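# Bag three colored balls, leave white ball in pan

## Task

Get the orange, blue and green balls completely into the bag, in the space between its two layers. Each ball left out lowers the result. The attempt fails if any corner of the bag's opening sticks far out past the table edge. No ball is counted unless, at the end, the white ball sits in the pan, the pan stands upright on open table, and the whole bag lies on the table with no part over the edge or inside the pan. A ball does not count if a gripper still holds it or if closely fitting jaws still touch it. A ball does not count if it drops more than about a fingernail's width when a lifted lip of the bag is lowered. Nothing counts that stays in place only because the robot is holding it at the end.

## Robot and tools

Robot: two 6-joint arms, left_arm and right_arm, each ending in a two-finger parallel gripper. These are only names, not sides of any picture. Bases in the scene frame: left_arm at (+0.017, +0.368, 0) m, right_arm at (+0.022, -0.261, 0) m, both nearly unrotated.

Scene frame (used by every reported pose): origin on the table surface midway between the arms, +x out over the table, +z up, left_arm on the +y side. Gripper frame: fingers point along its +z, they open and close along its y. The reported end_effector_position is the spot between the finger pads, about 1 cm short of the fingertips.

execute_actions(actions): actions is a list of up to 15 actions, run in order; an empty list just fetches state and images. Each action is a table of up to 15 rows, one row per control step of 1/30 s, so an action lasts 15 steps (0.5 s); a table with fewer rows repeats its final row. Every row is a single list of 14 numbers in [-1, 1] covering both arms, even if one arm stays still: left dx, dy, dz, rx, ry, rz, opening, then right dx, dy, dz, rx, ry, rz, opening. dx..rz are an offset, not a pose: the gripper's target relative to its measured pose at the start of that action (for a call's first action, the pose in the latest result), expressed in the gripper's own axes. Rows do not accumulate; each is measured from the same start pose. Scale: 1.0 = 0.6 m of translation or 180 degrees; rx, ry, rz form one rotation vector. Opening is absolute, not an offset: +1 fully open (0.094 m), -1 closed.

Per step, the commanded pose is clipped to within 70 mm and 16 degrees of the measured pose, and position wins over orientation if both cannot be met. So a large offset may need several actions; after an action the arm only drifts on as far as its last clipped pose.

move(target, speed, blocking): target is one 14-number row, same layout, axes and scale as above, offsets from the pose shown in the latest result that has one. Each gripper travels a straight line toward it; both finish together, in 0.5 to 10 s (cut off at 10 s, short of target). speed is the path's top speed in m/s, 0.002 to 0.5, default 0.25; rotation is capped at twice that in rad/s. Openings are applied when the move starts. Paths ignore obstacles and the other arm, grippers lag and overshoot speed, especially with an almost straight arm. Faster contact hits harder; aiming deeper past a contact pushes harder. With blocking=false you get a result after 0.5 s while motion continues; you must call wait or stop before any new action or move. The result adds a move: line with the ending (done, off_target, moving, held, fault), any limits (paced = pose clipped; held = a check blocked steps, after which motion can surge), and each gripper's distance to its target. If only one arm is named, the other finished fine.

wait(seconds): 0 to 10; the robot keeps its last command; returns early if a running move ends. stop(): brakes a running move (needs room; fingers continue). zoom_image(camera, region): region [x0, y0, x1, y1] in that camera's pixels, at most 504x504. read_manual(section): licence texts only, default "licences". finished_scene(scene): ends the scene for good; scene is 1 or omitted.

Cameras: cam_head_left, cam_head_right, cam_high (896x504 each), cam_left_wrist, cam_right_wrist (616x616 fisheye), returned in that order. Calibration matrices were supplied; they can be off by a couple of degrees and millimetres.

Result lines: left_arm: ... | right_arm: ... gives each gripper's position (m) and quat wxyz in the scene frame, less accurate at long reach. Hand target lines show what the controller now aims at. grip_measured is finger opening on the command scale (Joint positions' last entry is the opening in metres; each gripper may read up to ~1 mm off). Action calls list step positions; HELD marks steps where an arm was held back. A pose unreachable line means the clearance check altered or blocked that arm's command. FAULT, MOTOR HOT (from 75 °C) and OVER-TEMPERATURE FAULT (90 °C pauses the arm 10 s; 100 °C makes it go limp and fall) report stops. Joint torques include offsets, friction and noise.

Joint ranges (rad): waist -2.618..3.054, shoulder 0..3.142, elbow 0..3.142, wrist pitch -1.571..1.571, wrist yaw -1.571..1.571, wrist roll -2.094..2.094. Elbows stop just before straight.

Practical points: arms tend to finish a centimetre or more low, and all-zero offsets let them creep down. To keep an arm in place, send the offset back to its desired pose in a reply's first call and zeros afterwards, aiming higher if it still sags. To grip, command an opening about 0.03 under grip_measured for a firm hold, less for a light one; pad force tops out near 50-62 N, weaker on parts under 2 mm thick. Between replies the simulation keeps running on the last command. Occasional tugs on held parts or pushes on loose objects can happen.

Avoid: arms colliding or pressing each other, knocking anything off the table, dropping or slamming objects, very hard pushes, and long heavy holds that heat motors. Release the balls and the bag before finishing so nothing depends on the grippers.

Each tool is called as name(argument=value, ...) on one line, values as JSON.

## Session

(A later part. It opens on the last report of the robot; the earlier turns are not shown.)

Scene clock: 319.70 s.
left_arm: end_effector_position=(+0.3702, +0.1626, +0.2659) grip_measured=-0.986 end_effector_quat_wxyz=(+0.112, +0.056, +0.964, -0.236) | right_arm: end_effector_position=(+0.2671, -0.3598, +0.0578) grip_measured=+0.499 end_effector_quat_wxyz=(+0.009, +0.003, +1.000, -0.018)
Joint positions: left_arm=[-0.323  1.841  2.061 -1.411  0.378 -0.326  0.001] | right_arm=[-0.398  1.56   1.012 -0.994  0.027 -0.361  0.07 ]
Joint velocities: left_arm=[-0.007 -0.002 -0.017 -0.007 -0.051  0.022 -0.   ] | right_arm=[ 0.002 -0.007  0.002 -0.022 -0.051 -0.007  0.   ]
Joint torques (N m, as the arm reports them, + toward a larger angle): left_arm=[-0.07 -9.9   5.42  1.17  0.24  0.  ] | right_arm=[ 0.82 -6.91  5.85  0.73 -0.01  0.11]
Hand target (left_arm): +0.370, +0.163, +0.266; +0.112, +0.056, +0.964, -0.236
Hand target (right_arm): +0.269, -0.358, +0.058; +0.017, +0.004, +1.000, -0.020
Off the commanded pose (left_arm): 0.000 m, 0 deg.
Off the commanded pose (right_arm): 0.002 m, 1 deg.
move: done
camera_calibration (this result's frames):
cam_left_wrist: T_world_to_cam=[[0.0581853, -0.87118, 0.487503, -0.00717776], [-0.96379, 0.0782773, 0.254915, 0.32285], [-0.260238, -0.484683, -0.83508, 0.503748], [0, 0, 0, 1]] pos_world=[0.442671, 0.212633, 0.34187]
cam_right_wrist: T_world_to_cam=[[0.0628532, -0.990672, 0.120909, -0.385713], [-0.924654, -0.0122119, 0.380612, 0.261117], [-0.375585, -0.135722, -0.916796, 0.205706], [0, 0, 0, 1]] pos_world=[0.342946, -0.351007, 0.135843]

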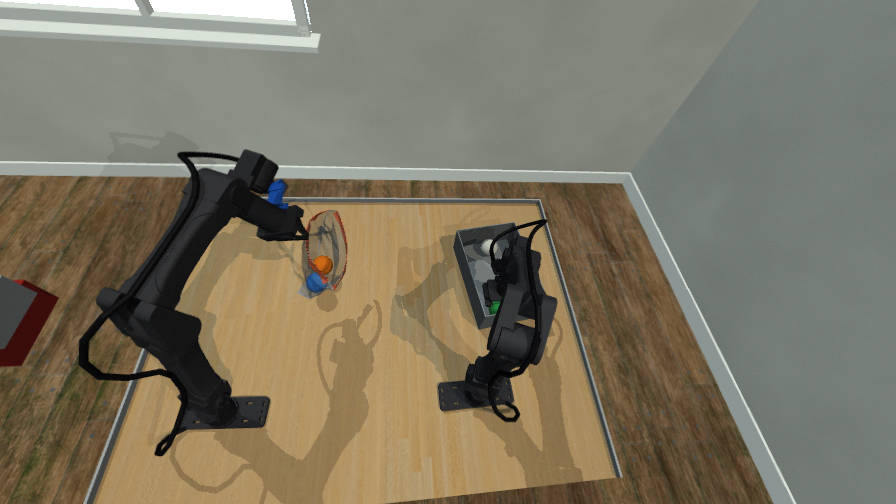

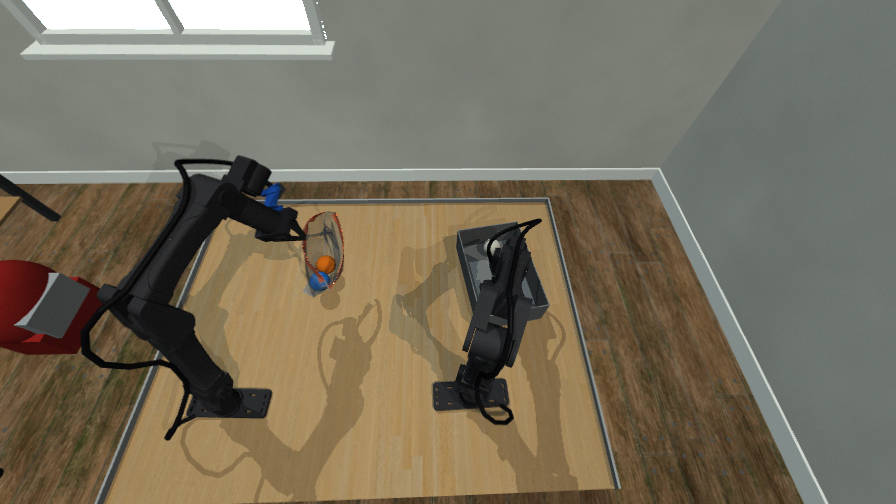

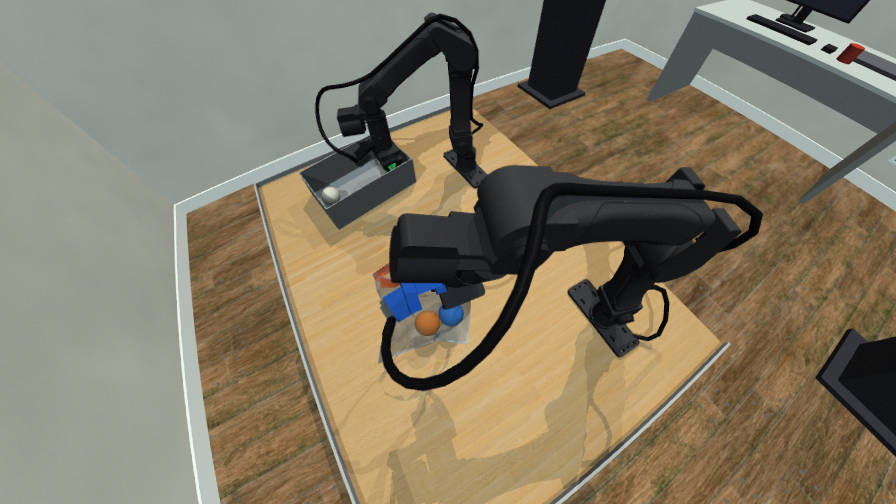

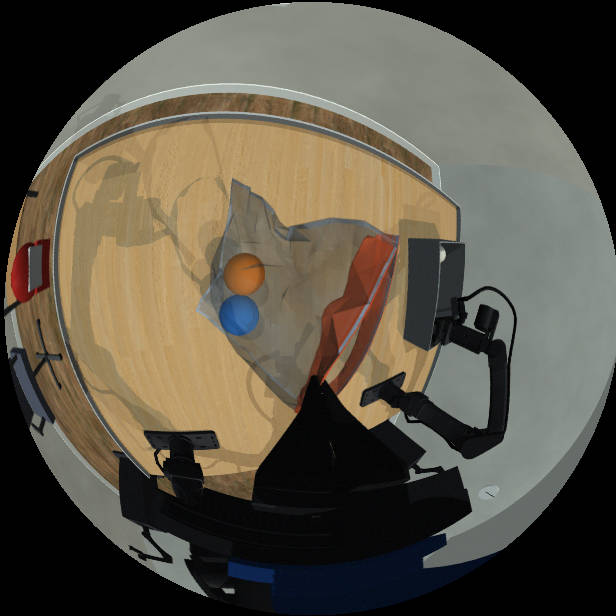

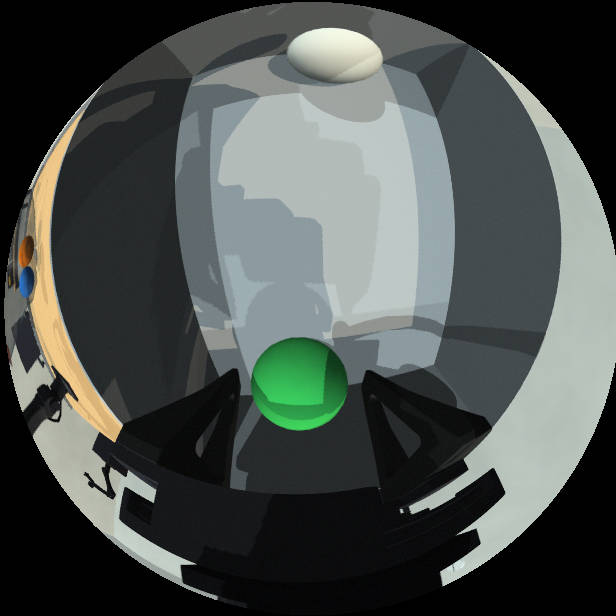

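Well centred. Descend.

move(target=[0,0,0,0,0,0,-1, 0.0,0.0,0.052,0,0,0,0.5], speed=0.03)

move(target=[0,0,0,0,0,0,-1, 0,0,0,0,0,0,-0.2])

Scene clock: 321.47 s.
left_arm: end_effector_position=(+0.3702, +0.1626, +0.2659) grip_measured=-0.986 end_effector_quat_wxyz=(+0.112, +0.056, +0.964, -0.236) | right_arm: end_effector_position=(+0.2701, -0.3610, +0.0342) grip_measured=+0.499 end_effector_quat_wxyz=(+0.016, +0.003, +1.000, -0.021)
Joint positions: left_arm=[-0.323  1.841  2.061 -1.411  0.378 -0.326  0.001] | right_arm=[-0.398  1.591  0.942 -0.877  0.027 -0.361  0.07 ]
Joint velocities: left_arm=[ 0.002 -0.012 -0.012 -0.022 -0.051  0.007 -0.   ] | right_arm=[ 0.002 -0.012 -0.002 -0.081 -0.022  0.037 -0.   ]
Joint torques (N m, as the arm reports them, + toward a larger angle): left_arm=[  0.06 -10.     5.53   1.18   0.25   0.01] | right_arm=[-0.1  -4.48  5.59  0.78  0.01 -0.01]
Hand target (left_arm): +0.370, +0.163, +0.266; +0.112, +0.056, +0.964, -0.236
Hand target (right_arm): +0.268, -0.361, +0.027; +0.009, +0.003, +1.000, -0.018
Off the commanded pose (left_arm): 0.000 m, 0 deg.
Off the commanded pose (right_arm): 0.008 m, 1 deg.
move: done
camera_calibration (this result's frames):
cam_left_wrist: T_world_to_cam=[[0.0581853, -0.87118, 0.487503, -0.00717776], [-0.96379, 0.0782773, 0.254915, 0.32285], [-0.260238, -0.484683, -0.83508, 0.503748], [0, 0, 0, 1]] pos_world=[0.442671, 0.212633, 0.34187]
cam_right_wrist: T_world_to_cam=[[0.0609501, -0.98994, 0.127687, -0.383664], [-0.930374, -0.0100128, 0.366476, 0.275709], [-0.361511, -0.141134, -0.921624, 0.179482], [0, 0, 0, 1]] pos_world=[0.344782, -0.351713, 0.113363]

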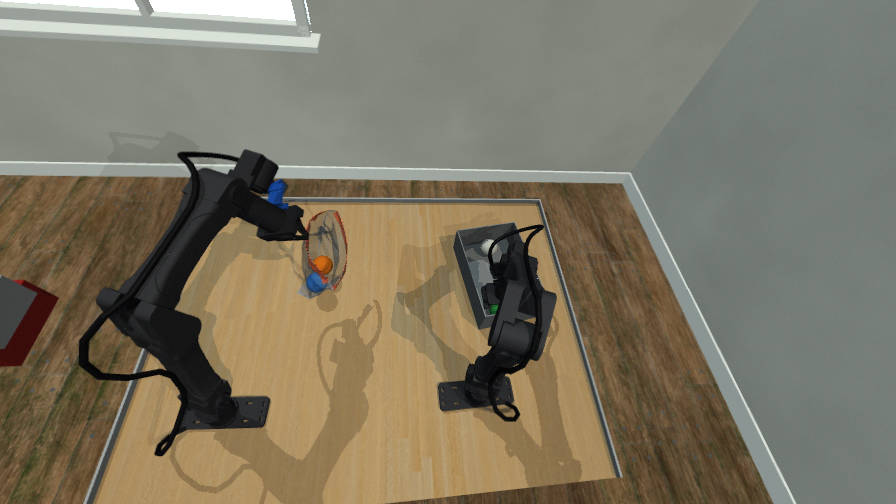

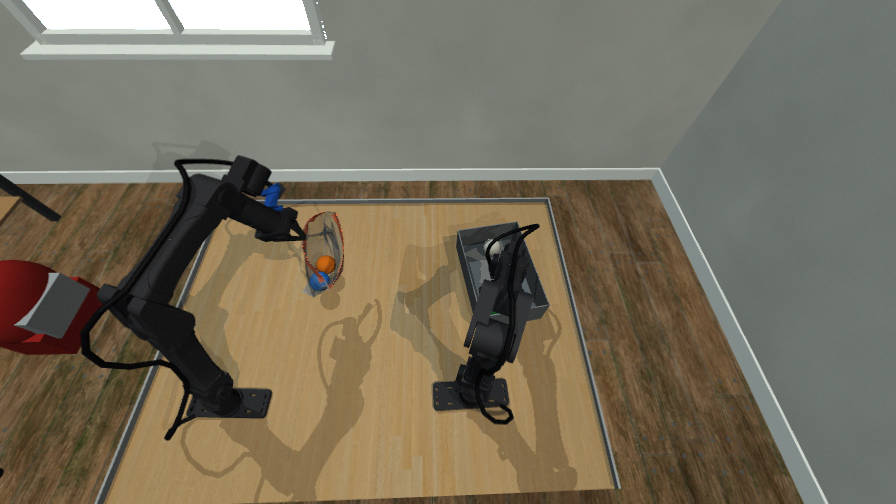

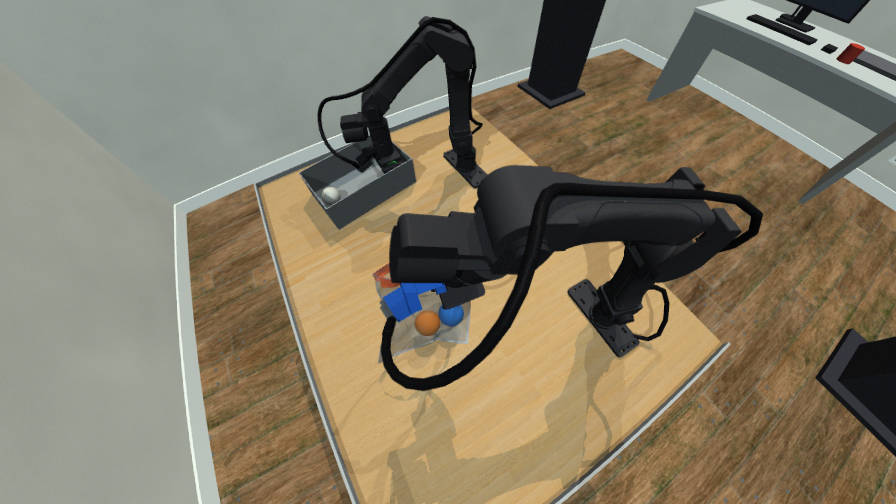

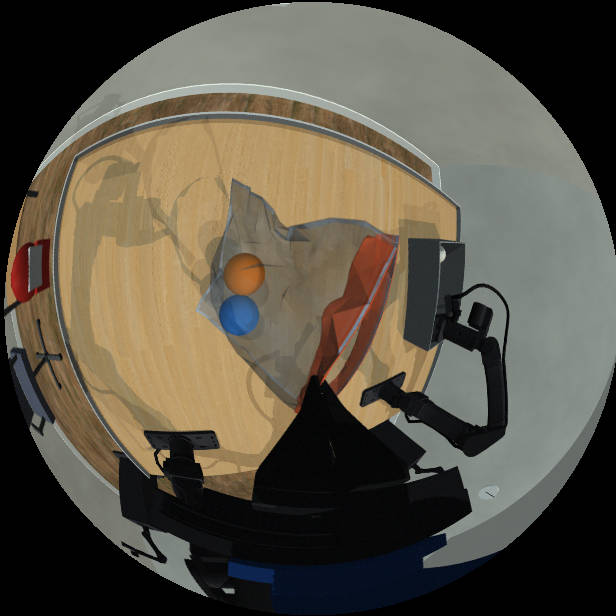

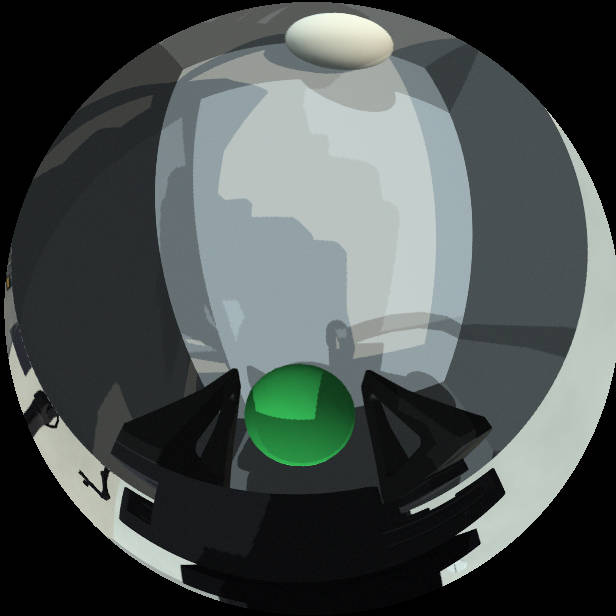

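Scene clock: 321.97 s.
left_arm: end_effector_position=(+0.3702, +0.1626, +0.2659) grip_measured=-0.986 end_effector_quat_wxyz=(+0.112, +0.056, +0.964, -0.236) | right_arm: end_effector_position=(+0.2701, -0.3610, +0.0342) grip_measured=-0.163 end_effector_quat_wxyz=(+0.016, +0.003, +1.000, -0.021)
Joint positions: left_arm=[-0.323  1.841  2.061 -1.411  0.378 -0.326  0.001] | right_arm=[-0.398  1.591  0.942 -0.877  0.027 -0.361  0.039]
Joint velocities: left_arm=[ 0.002 -0.002  0.007 -0.007 -0.022 -0.007 -0.002] | right_arm=[ 0.012  0.007 -0.002 -0.037 -0.066  0.066  0.   ]
Joint torques (N m, as the arm reports them, + toward a larger angle): left_arm=[-0.04 -9.92  5.48  1.17  0.25  0.02] | right_arm=[ 0.04 -5.97  6.87  0.66 -0.01  0.01]
Hand target (left_arm): +0.370, +0.163, +0.266; +0.112, +0.056, +0.964, -0.236
Hand target (right_arm): +0.270, -0.361, +0.034; +0.016, +0.003, +1.000, -0.020
Off the commanded pose (left_arm): 0.000 m, 0 deg.
Off the commanded pose (right_arm): 0.000 m, 0 deg.
move: done
camera_calibration (this result's frames):
cam_left_wrist: T_world_to_cam=[[0.0581853, -0.87118, 0.487503, -0.00717776], [-0.96379, 0.0782773, 0.254915, 0.32285], [-0.260238, -0.484683, -0.83508, 0.503748], [0, 0, 0, 1]] pos_world=[0.442671, 0.212633, 0.34187]
cam_right_wrist: T_world_to_cam=[[0.0609501, -0.98994, 0.127687, -0.383664], [-0.930374, -0.0100128, 0.366476, 0.275709], [-0.361511, -0.141134, -0.921624, 0.179482], [0, 0, 0, 1]] pos_world=[0.344782, -0.351713, 0.113363]

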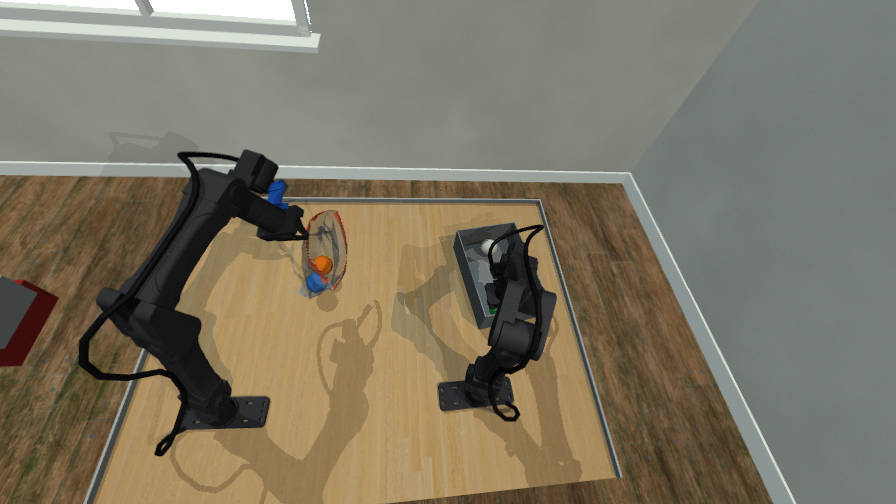

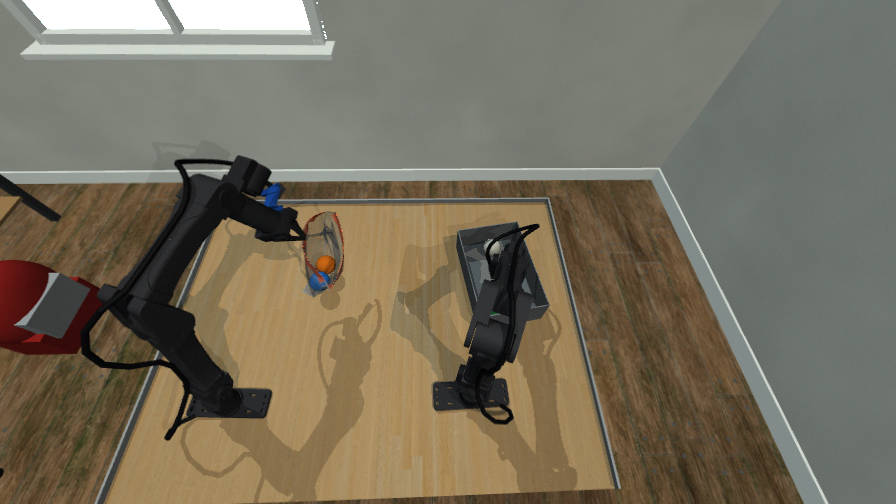

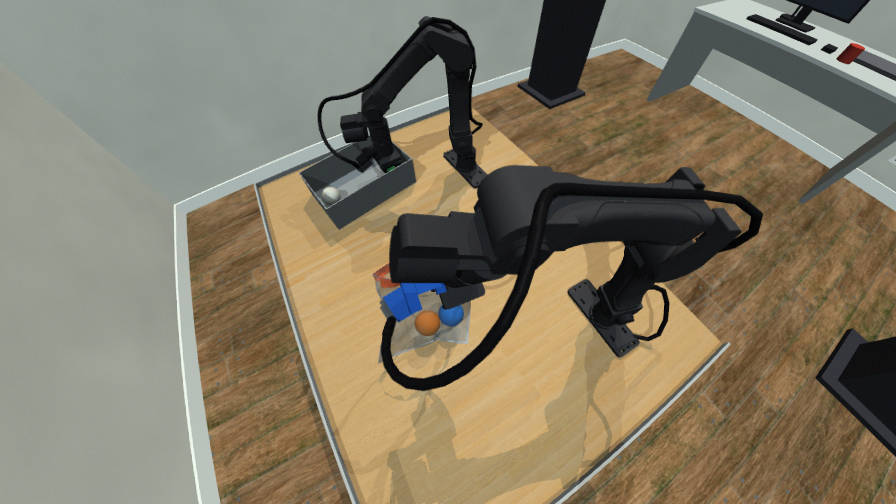

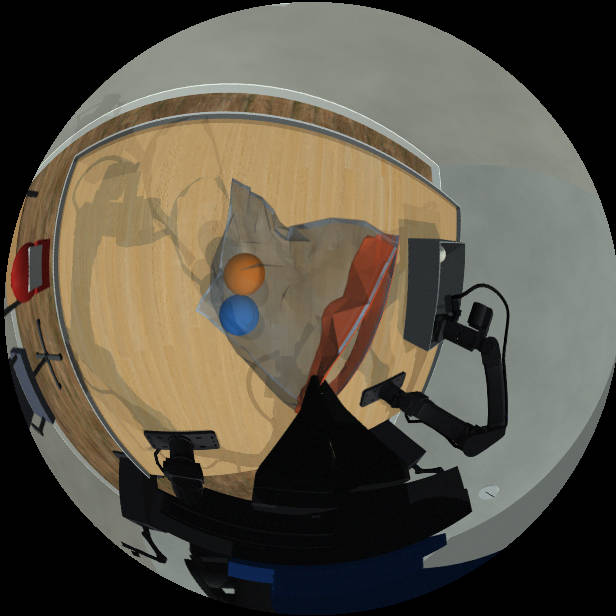

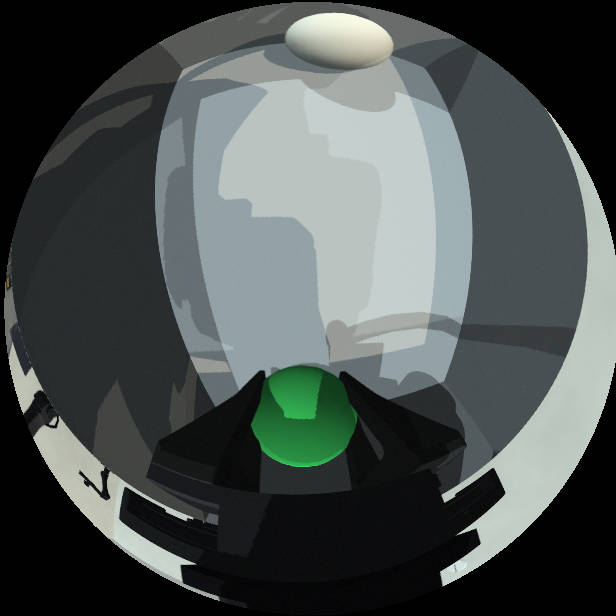

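move(target=[0,0,0,0,0,0,-1, 0,0,-0.2,0,0,0,-0.21], speed=0.08)

Scene clock: 324.23 s.
left_arm: end_effector_position=(+0.3702, +0.1626, +0.2659) grip_measured=-0.986 end_effector_quat_wxyz=(+0.112, +0.056, +0.964, -0.236) | right_arm: end_effector_position=(+0.2653, -0.3591, +0.1432) grip_measured=-0.163 end_effector_quat_wxyz=(+0.004, +0.003, +1.000, -0.016)
Joint positions: left_arm=[-0.323  1.841  2.061 -1.411  0.378 -0.326  0.001] | right_arm=[-0.398  1.517  1.314 -1.348  0.027 -0.361  0.039]
Joint velocities: left_arm=[-0.012  0.002  0.007 -0.037 -0.037 -0.051 -0.002] | right_arm=[-0.017  0.002  0.002  0.007 -0.066 -0.022  0.   ]
Joint torques (N m, as the arm reports them, + toward a larger angle): left_arm=[  0.04 -10.01   5.52   1.18   0.23   0.03] | right_arm=[ 0.65 -7.72  9.16  0.49  0.01  0.07]
Hand target (left_arm): +0.370, +0.163, +0.266; +0.112, +0.056, +0.964, -0.236
Hand target (right_arm): +0.265, -0.357, +0.154; +0.016, +0.003, +1.000, -0.020
Off the commanded pose (left_arm): 0.000 m, 0 deg.
Off the commanded pose (right_arm): 0.011 m, 1 deg.
move: off_target (right_arm)
camera_calibration (this result's frames):
cam_left_wrist: T_world_to_cam=[[0.0581853, -0.87118, 0.487503, -0.00717776], [-0.96379, 0.0782773, 0.254915, 0.32285], [-0.260238, -0.484683, -0.83508, 0.503748], [0, 0, 0, 1]] pos_world=[0.442671, 0.212633, 0.34187]
cam_right_wrist: T_world_to_cam=[[0.0638702, -0.991063, 0.117112, -0.395111], [-0.921368, -0.0134755, 0.388457, 0.224494], [-0.383407, -0.132714, -0.913995, 0.286206], [0, 0, 0, 1]] pos_world=[0.341811, -0.350571, 0.220657]

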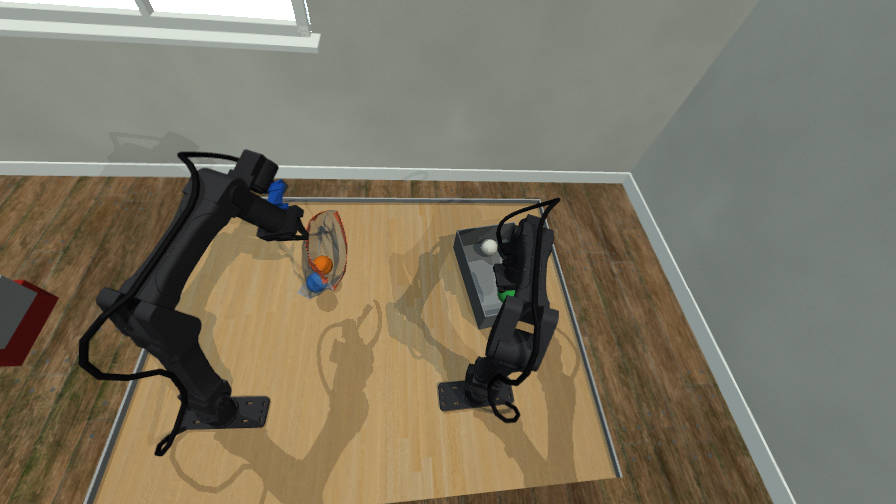

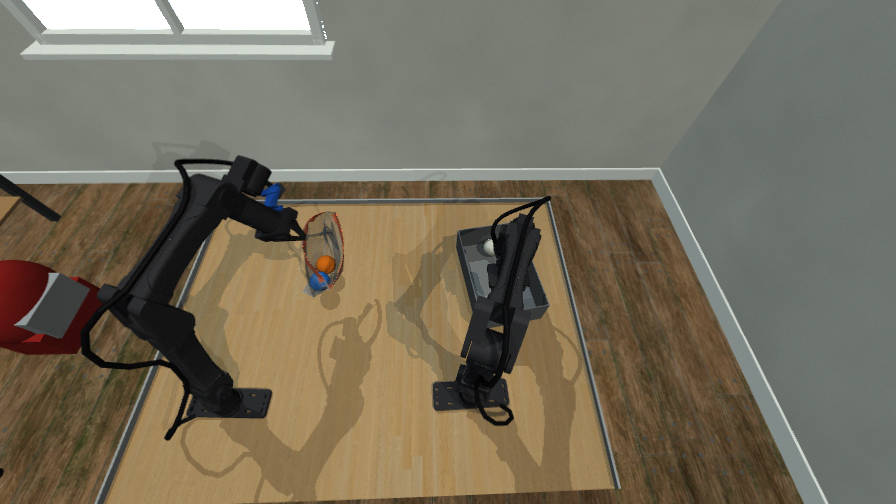

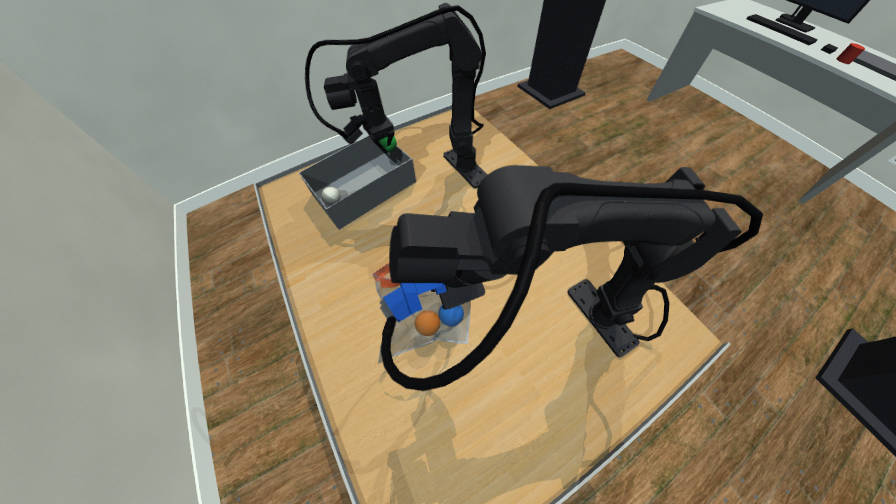

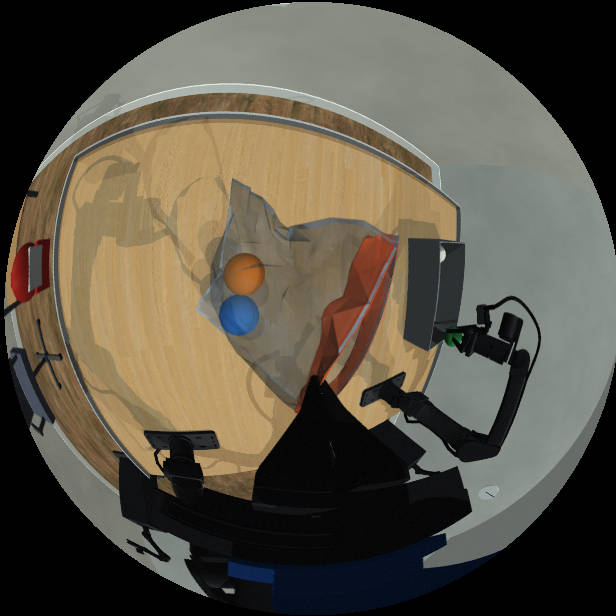

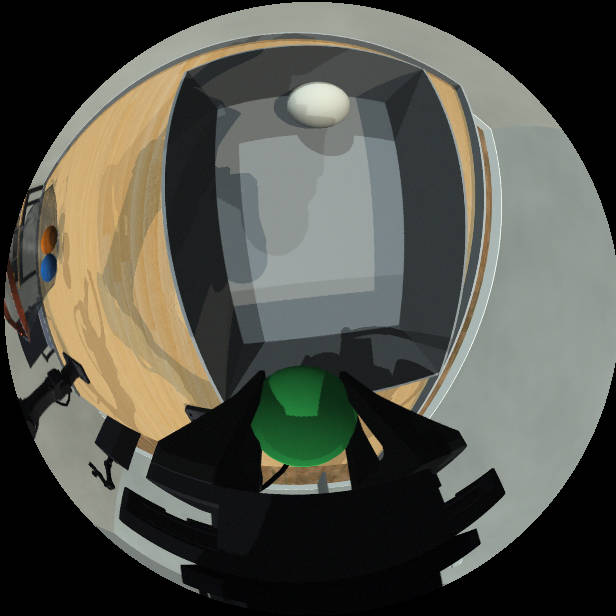

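move(target=[0,0,0,0,0,0,-1, -0.208,0.565,-0.32,-0.357,-0.129,0.041,-0.21], speed=0.12)

Scene clock: 330.13 s.
left_arm: end_effector_position=(+0.3702, +0.1626, +0.2659) grip_measured=-0.986 end_effector_quat_wxyz=(+0.112, +0.056, +0.964, -0.236) | right_arm: end_effector_position=(+0.3882, -0.0183, +0.3338) grip_measured=-0.163 end_effector_quat_wxyz=(+0.194, +0.062, +0.827, +0.523)
Joint positions: left_arm=[-0.323  1.841  2.061 -1.411  0.378 -0.326  0.001] | right_arm=[ 0.269  1.517  1.498 -0.528 -0.762  0.891  0.039]
Joint velocities: left_arm=[-0.012  0.017 -0.002 -0.007  0.007 -0.022 -0.   ] | right_arm=[-0.002  0.012  0.012 -0.022 -0.051  0.051 -0.001]
Joint torques (N m, as the arm reports them, + toward a larger angle): left_arm=[ -0.03 -10.03   5.47   1.17   0.26   0.01] | right_arm=[ 0.68 -7.21  7.48  1.88 -0.22  0.06]
Hand target (left_arm): +0.370, +0.163, +0.266; +0.112, +0.056, +0.964, -0.236
Hand target (right_arm): +0.386, -0.016, +0.332; +0.192, +0.062, +0.827, +0.525
Off the commanded pose (left_arm): 0.000 m, 0 deg.
Off the commanded pose (right_arm): 0.009 m, 1 deg.
move: done
camera_calibration (this result's frames):
cam_left_wrist: T_world_to_cam=[[0.0581853, -0.87118, 0.487503, -0.00717776], [-0.96379, 0.0782773, 0.254915, 0.32285], [-0.260238, -0.484683, -0.83508, 0.503748], [0, 0, 0, 1]] pos_world=[0.442671, 0.212633, 0.34187]
cam_right_wrist: T_world_to_cam=[[0.132875, -0.534671, -0.834548, 0.211672], [-0.991116, -0.0667527, -0.115037, 0.46246], [0.00579848, 0.84242, -0.538791, 0.294222], [0, 0, 0, 1]] pos_world=[0.42852, -0.103812, 0.388375]

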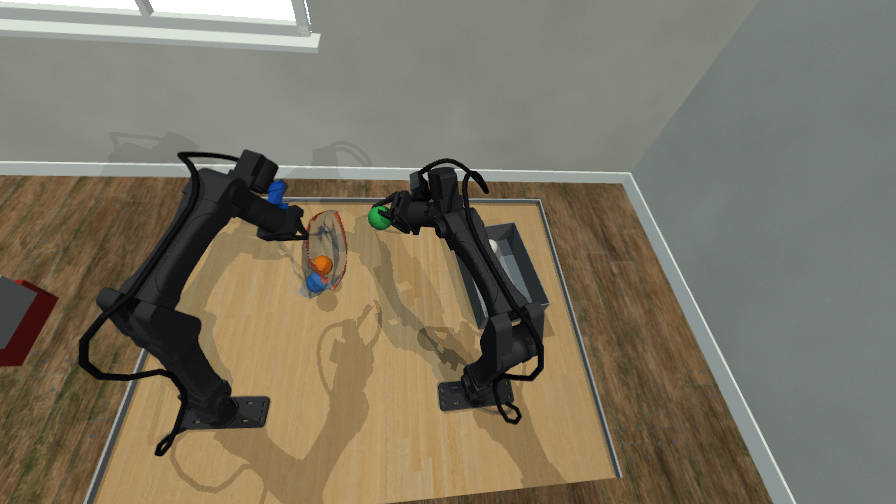

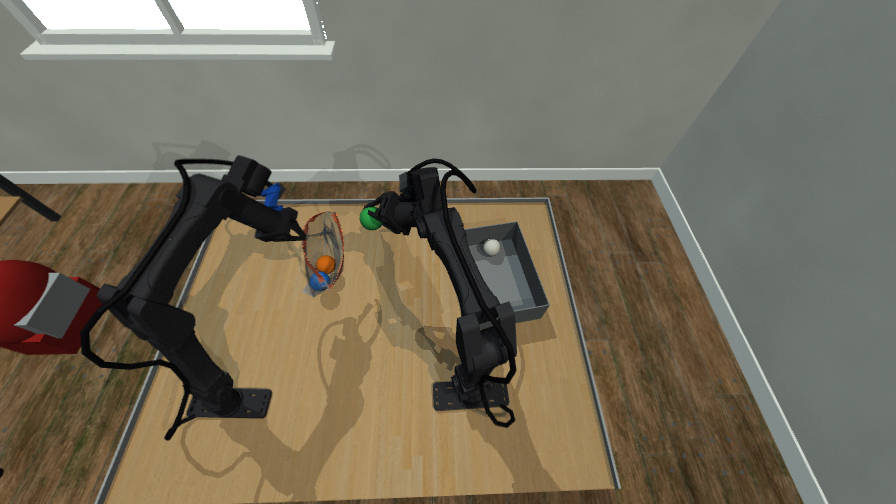

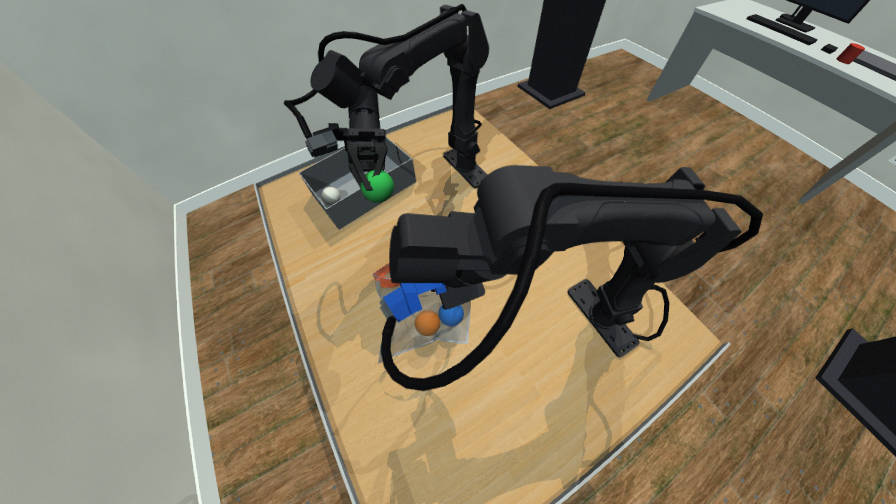

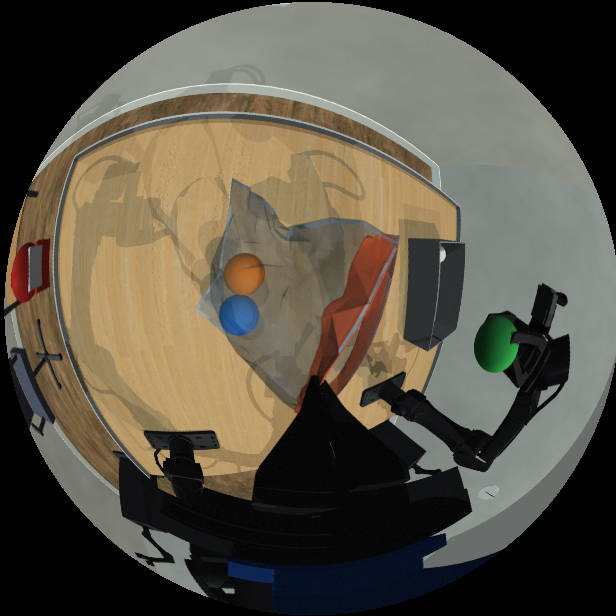

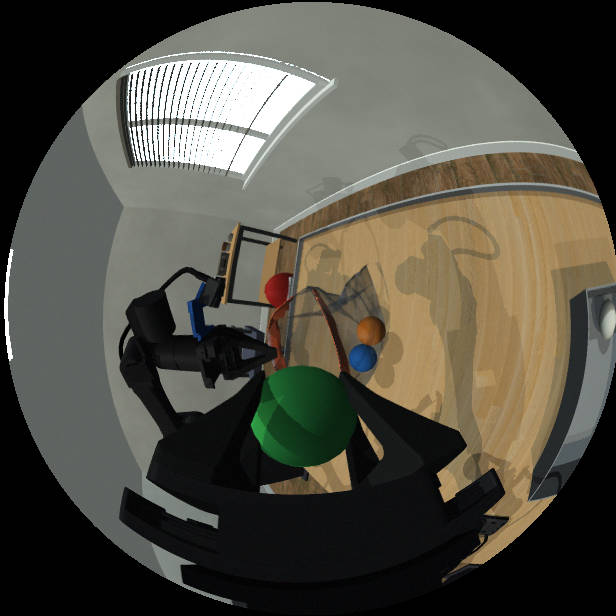

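move(target=[0,0,0,0,0,0,-1, 0.10,0.025,0.235,0,0,0,-0.21], speed=0.04)

Scene clock: 334.60 s.
left_arm: end_effector_position=(+0.3702, +0.1626, +0.2659) grip_measured=-0.986 end_effector_quat_wxyz=(+0.112, +0.056, +0.964, -0.236) | right_arm: end_effector_position=(+0.3826, +0.1193, +0.2767) grip_measured=-0.163 end_effector_quat_wxyz=(+0.190, +0.064, +0.828, +0.524)
Joint positions: left_arm=[-0.323  1.841  2.061 -1.411  0.378 -0.326  0.001] | right_arm=[ 0.633  1.711  1.446 -0.169 -0.443  1.104  0.039]
Joint velocities: left_arm=[ 0.012 -0.022 -0.002  0.007 -0.022 -0.022  0.001] | right_arm=[ 0.002  0.002 -0.012 -0.051 -0.037  0.051  0.   ]
Joint torques (N m, as the arm reports them, + toward a larger angle): left_arm=[ 0.   -9.96  5.43  1.17  0.25  0.02] | right_arm=[ 0.67 -7.76 11.04  2.02 -0.09  0.07]
Hand target (left_arm): +0.370, +0.163, +0.266; +0.112, +0.056, +0.964, -0.236
Hand target (right_arm): +0.385, +0.125, +0.280; +0.193, +0.064, +0.825, +0.527
Off the commanded pose (left_arm): 0.000 m, 0 deg.
Off the commanded pose (right_arm): 0.007 m, 1 deg.
move: done
camera_calibration (this result's frames):
cam_left_wrist: T_world_to_cam=[[0.0581853, -0.87118, 0.487503, -0.00717776], [-0.96379, 0.0782773, 0.254915, 0.32285], [-0.260238, -0.484683, -0.83508, 0.503748], [0, 0, 0, 1]] pos_world=[0.442671, 0.212633, 0.34187]
cam_right_wrist: T_world_to_cam=[[0.125018, -0.533882, -0.836266, 0.241772], [-0.992154, -0.0673042, -0.105355, 0.457374], [-0.0000372998, 0.842876, -0.538107, 0.149654], [0, 0, 0, 1]] pos_world=[0.423566, 0.0337213, 0.330902]

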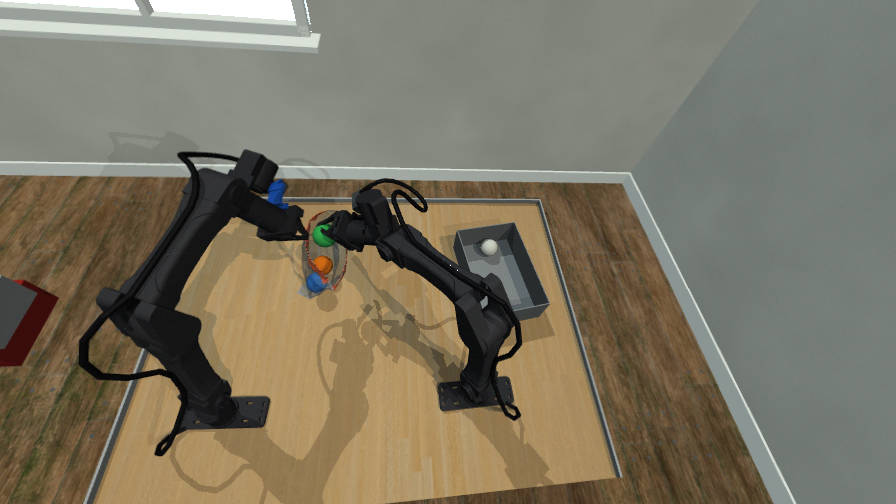

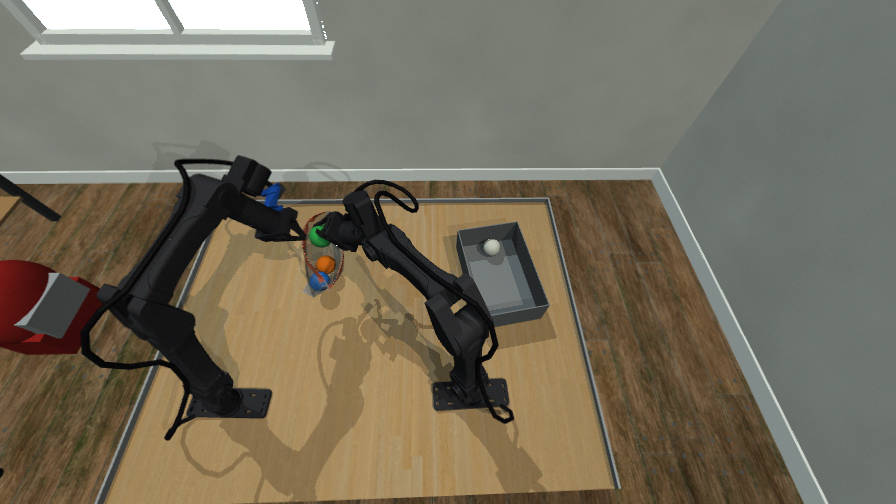

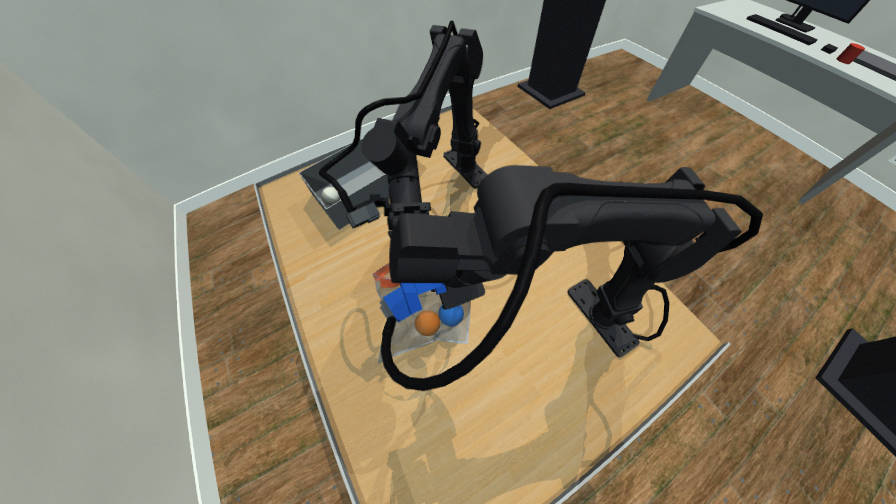

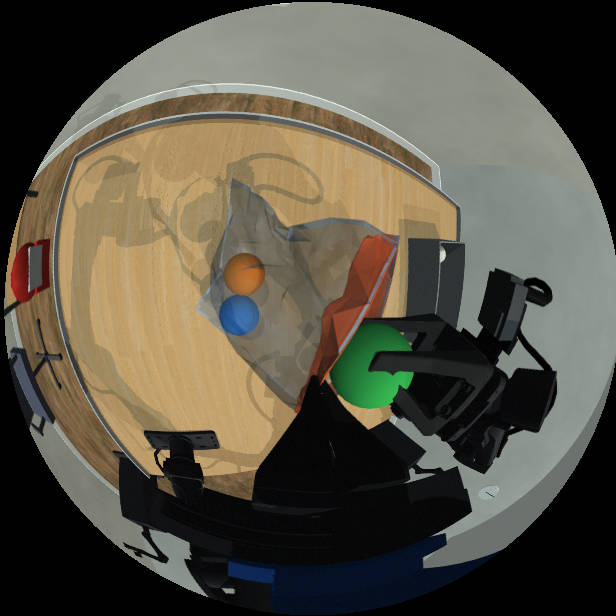

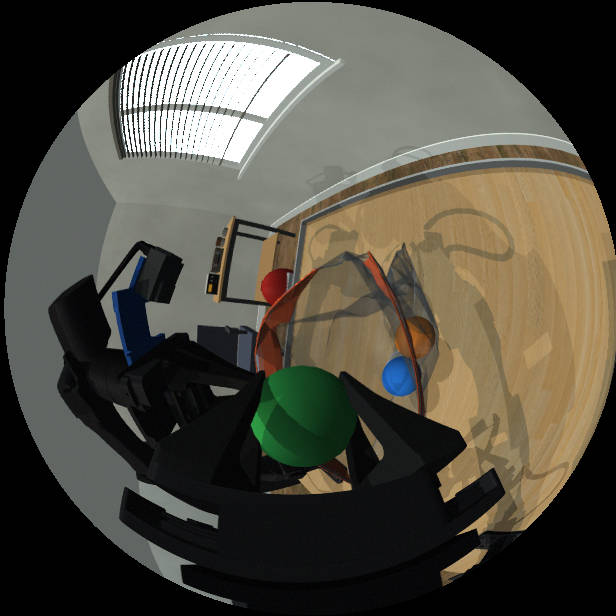

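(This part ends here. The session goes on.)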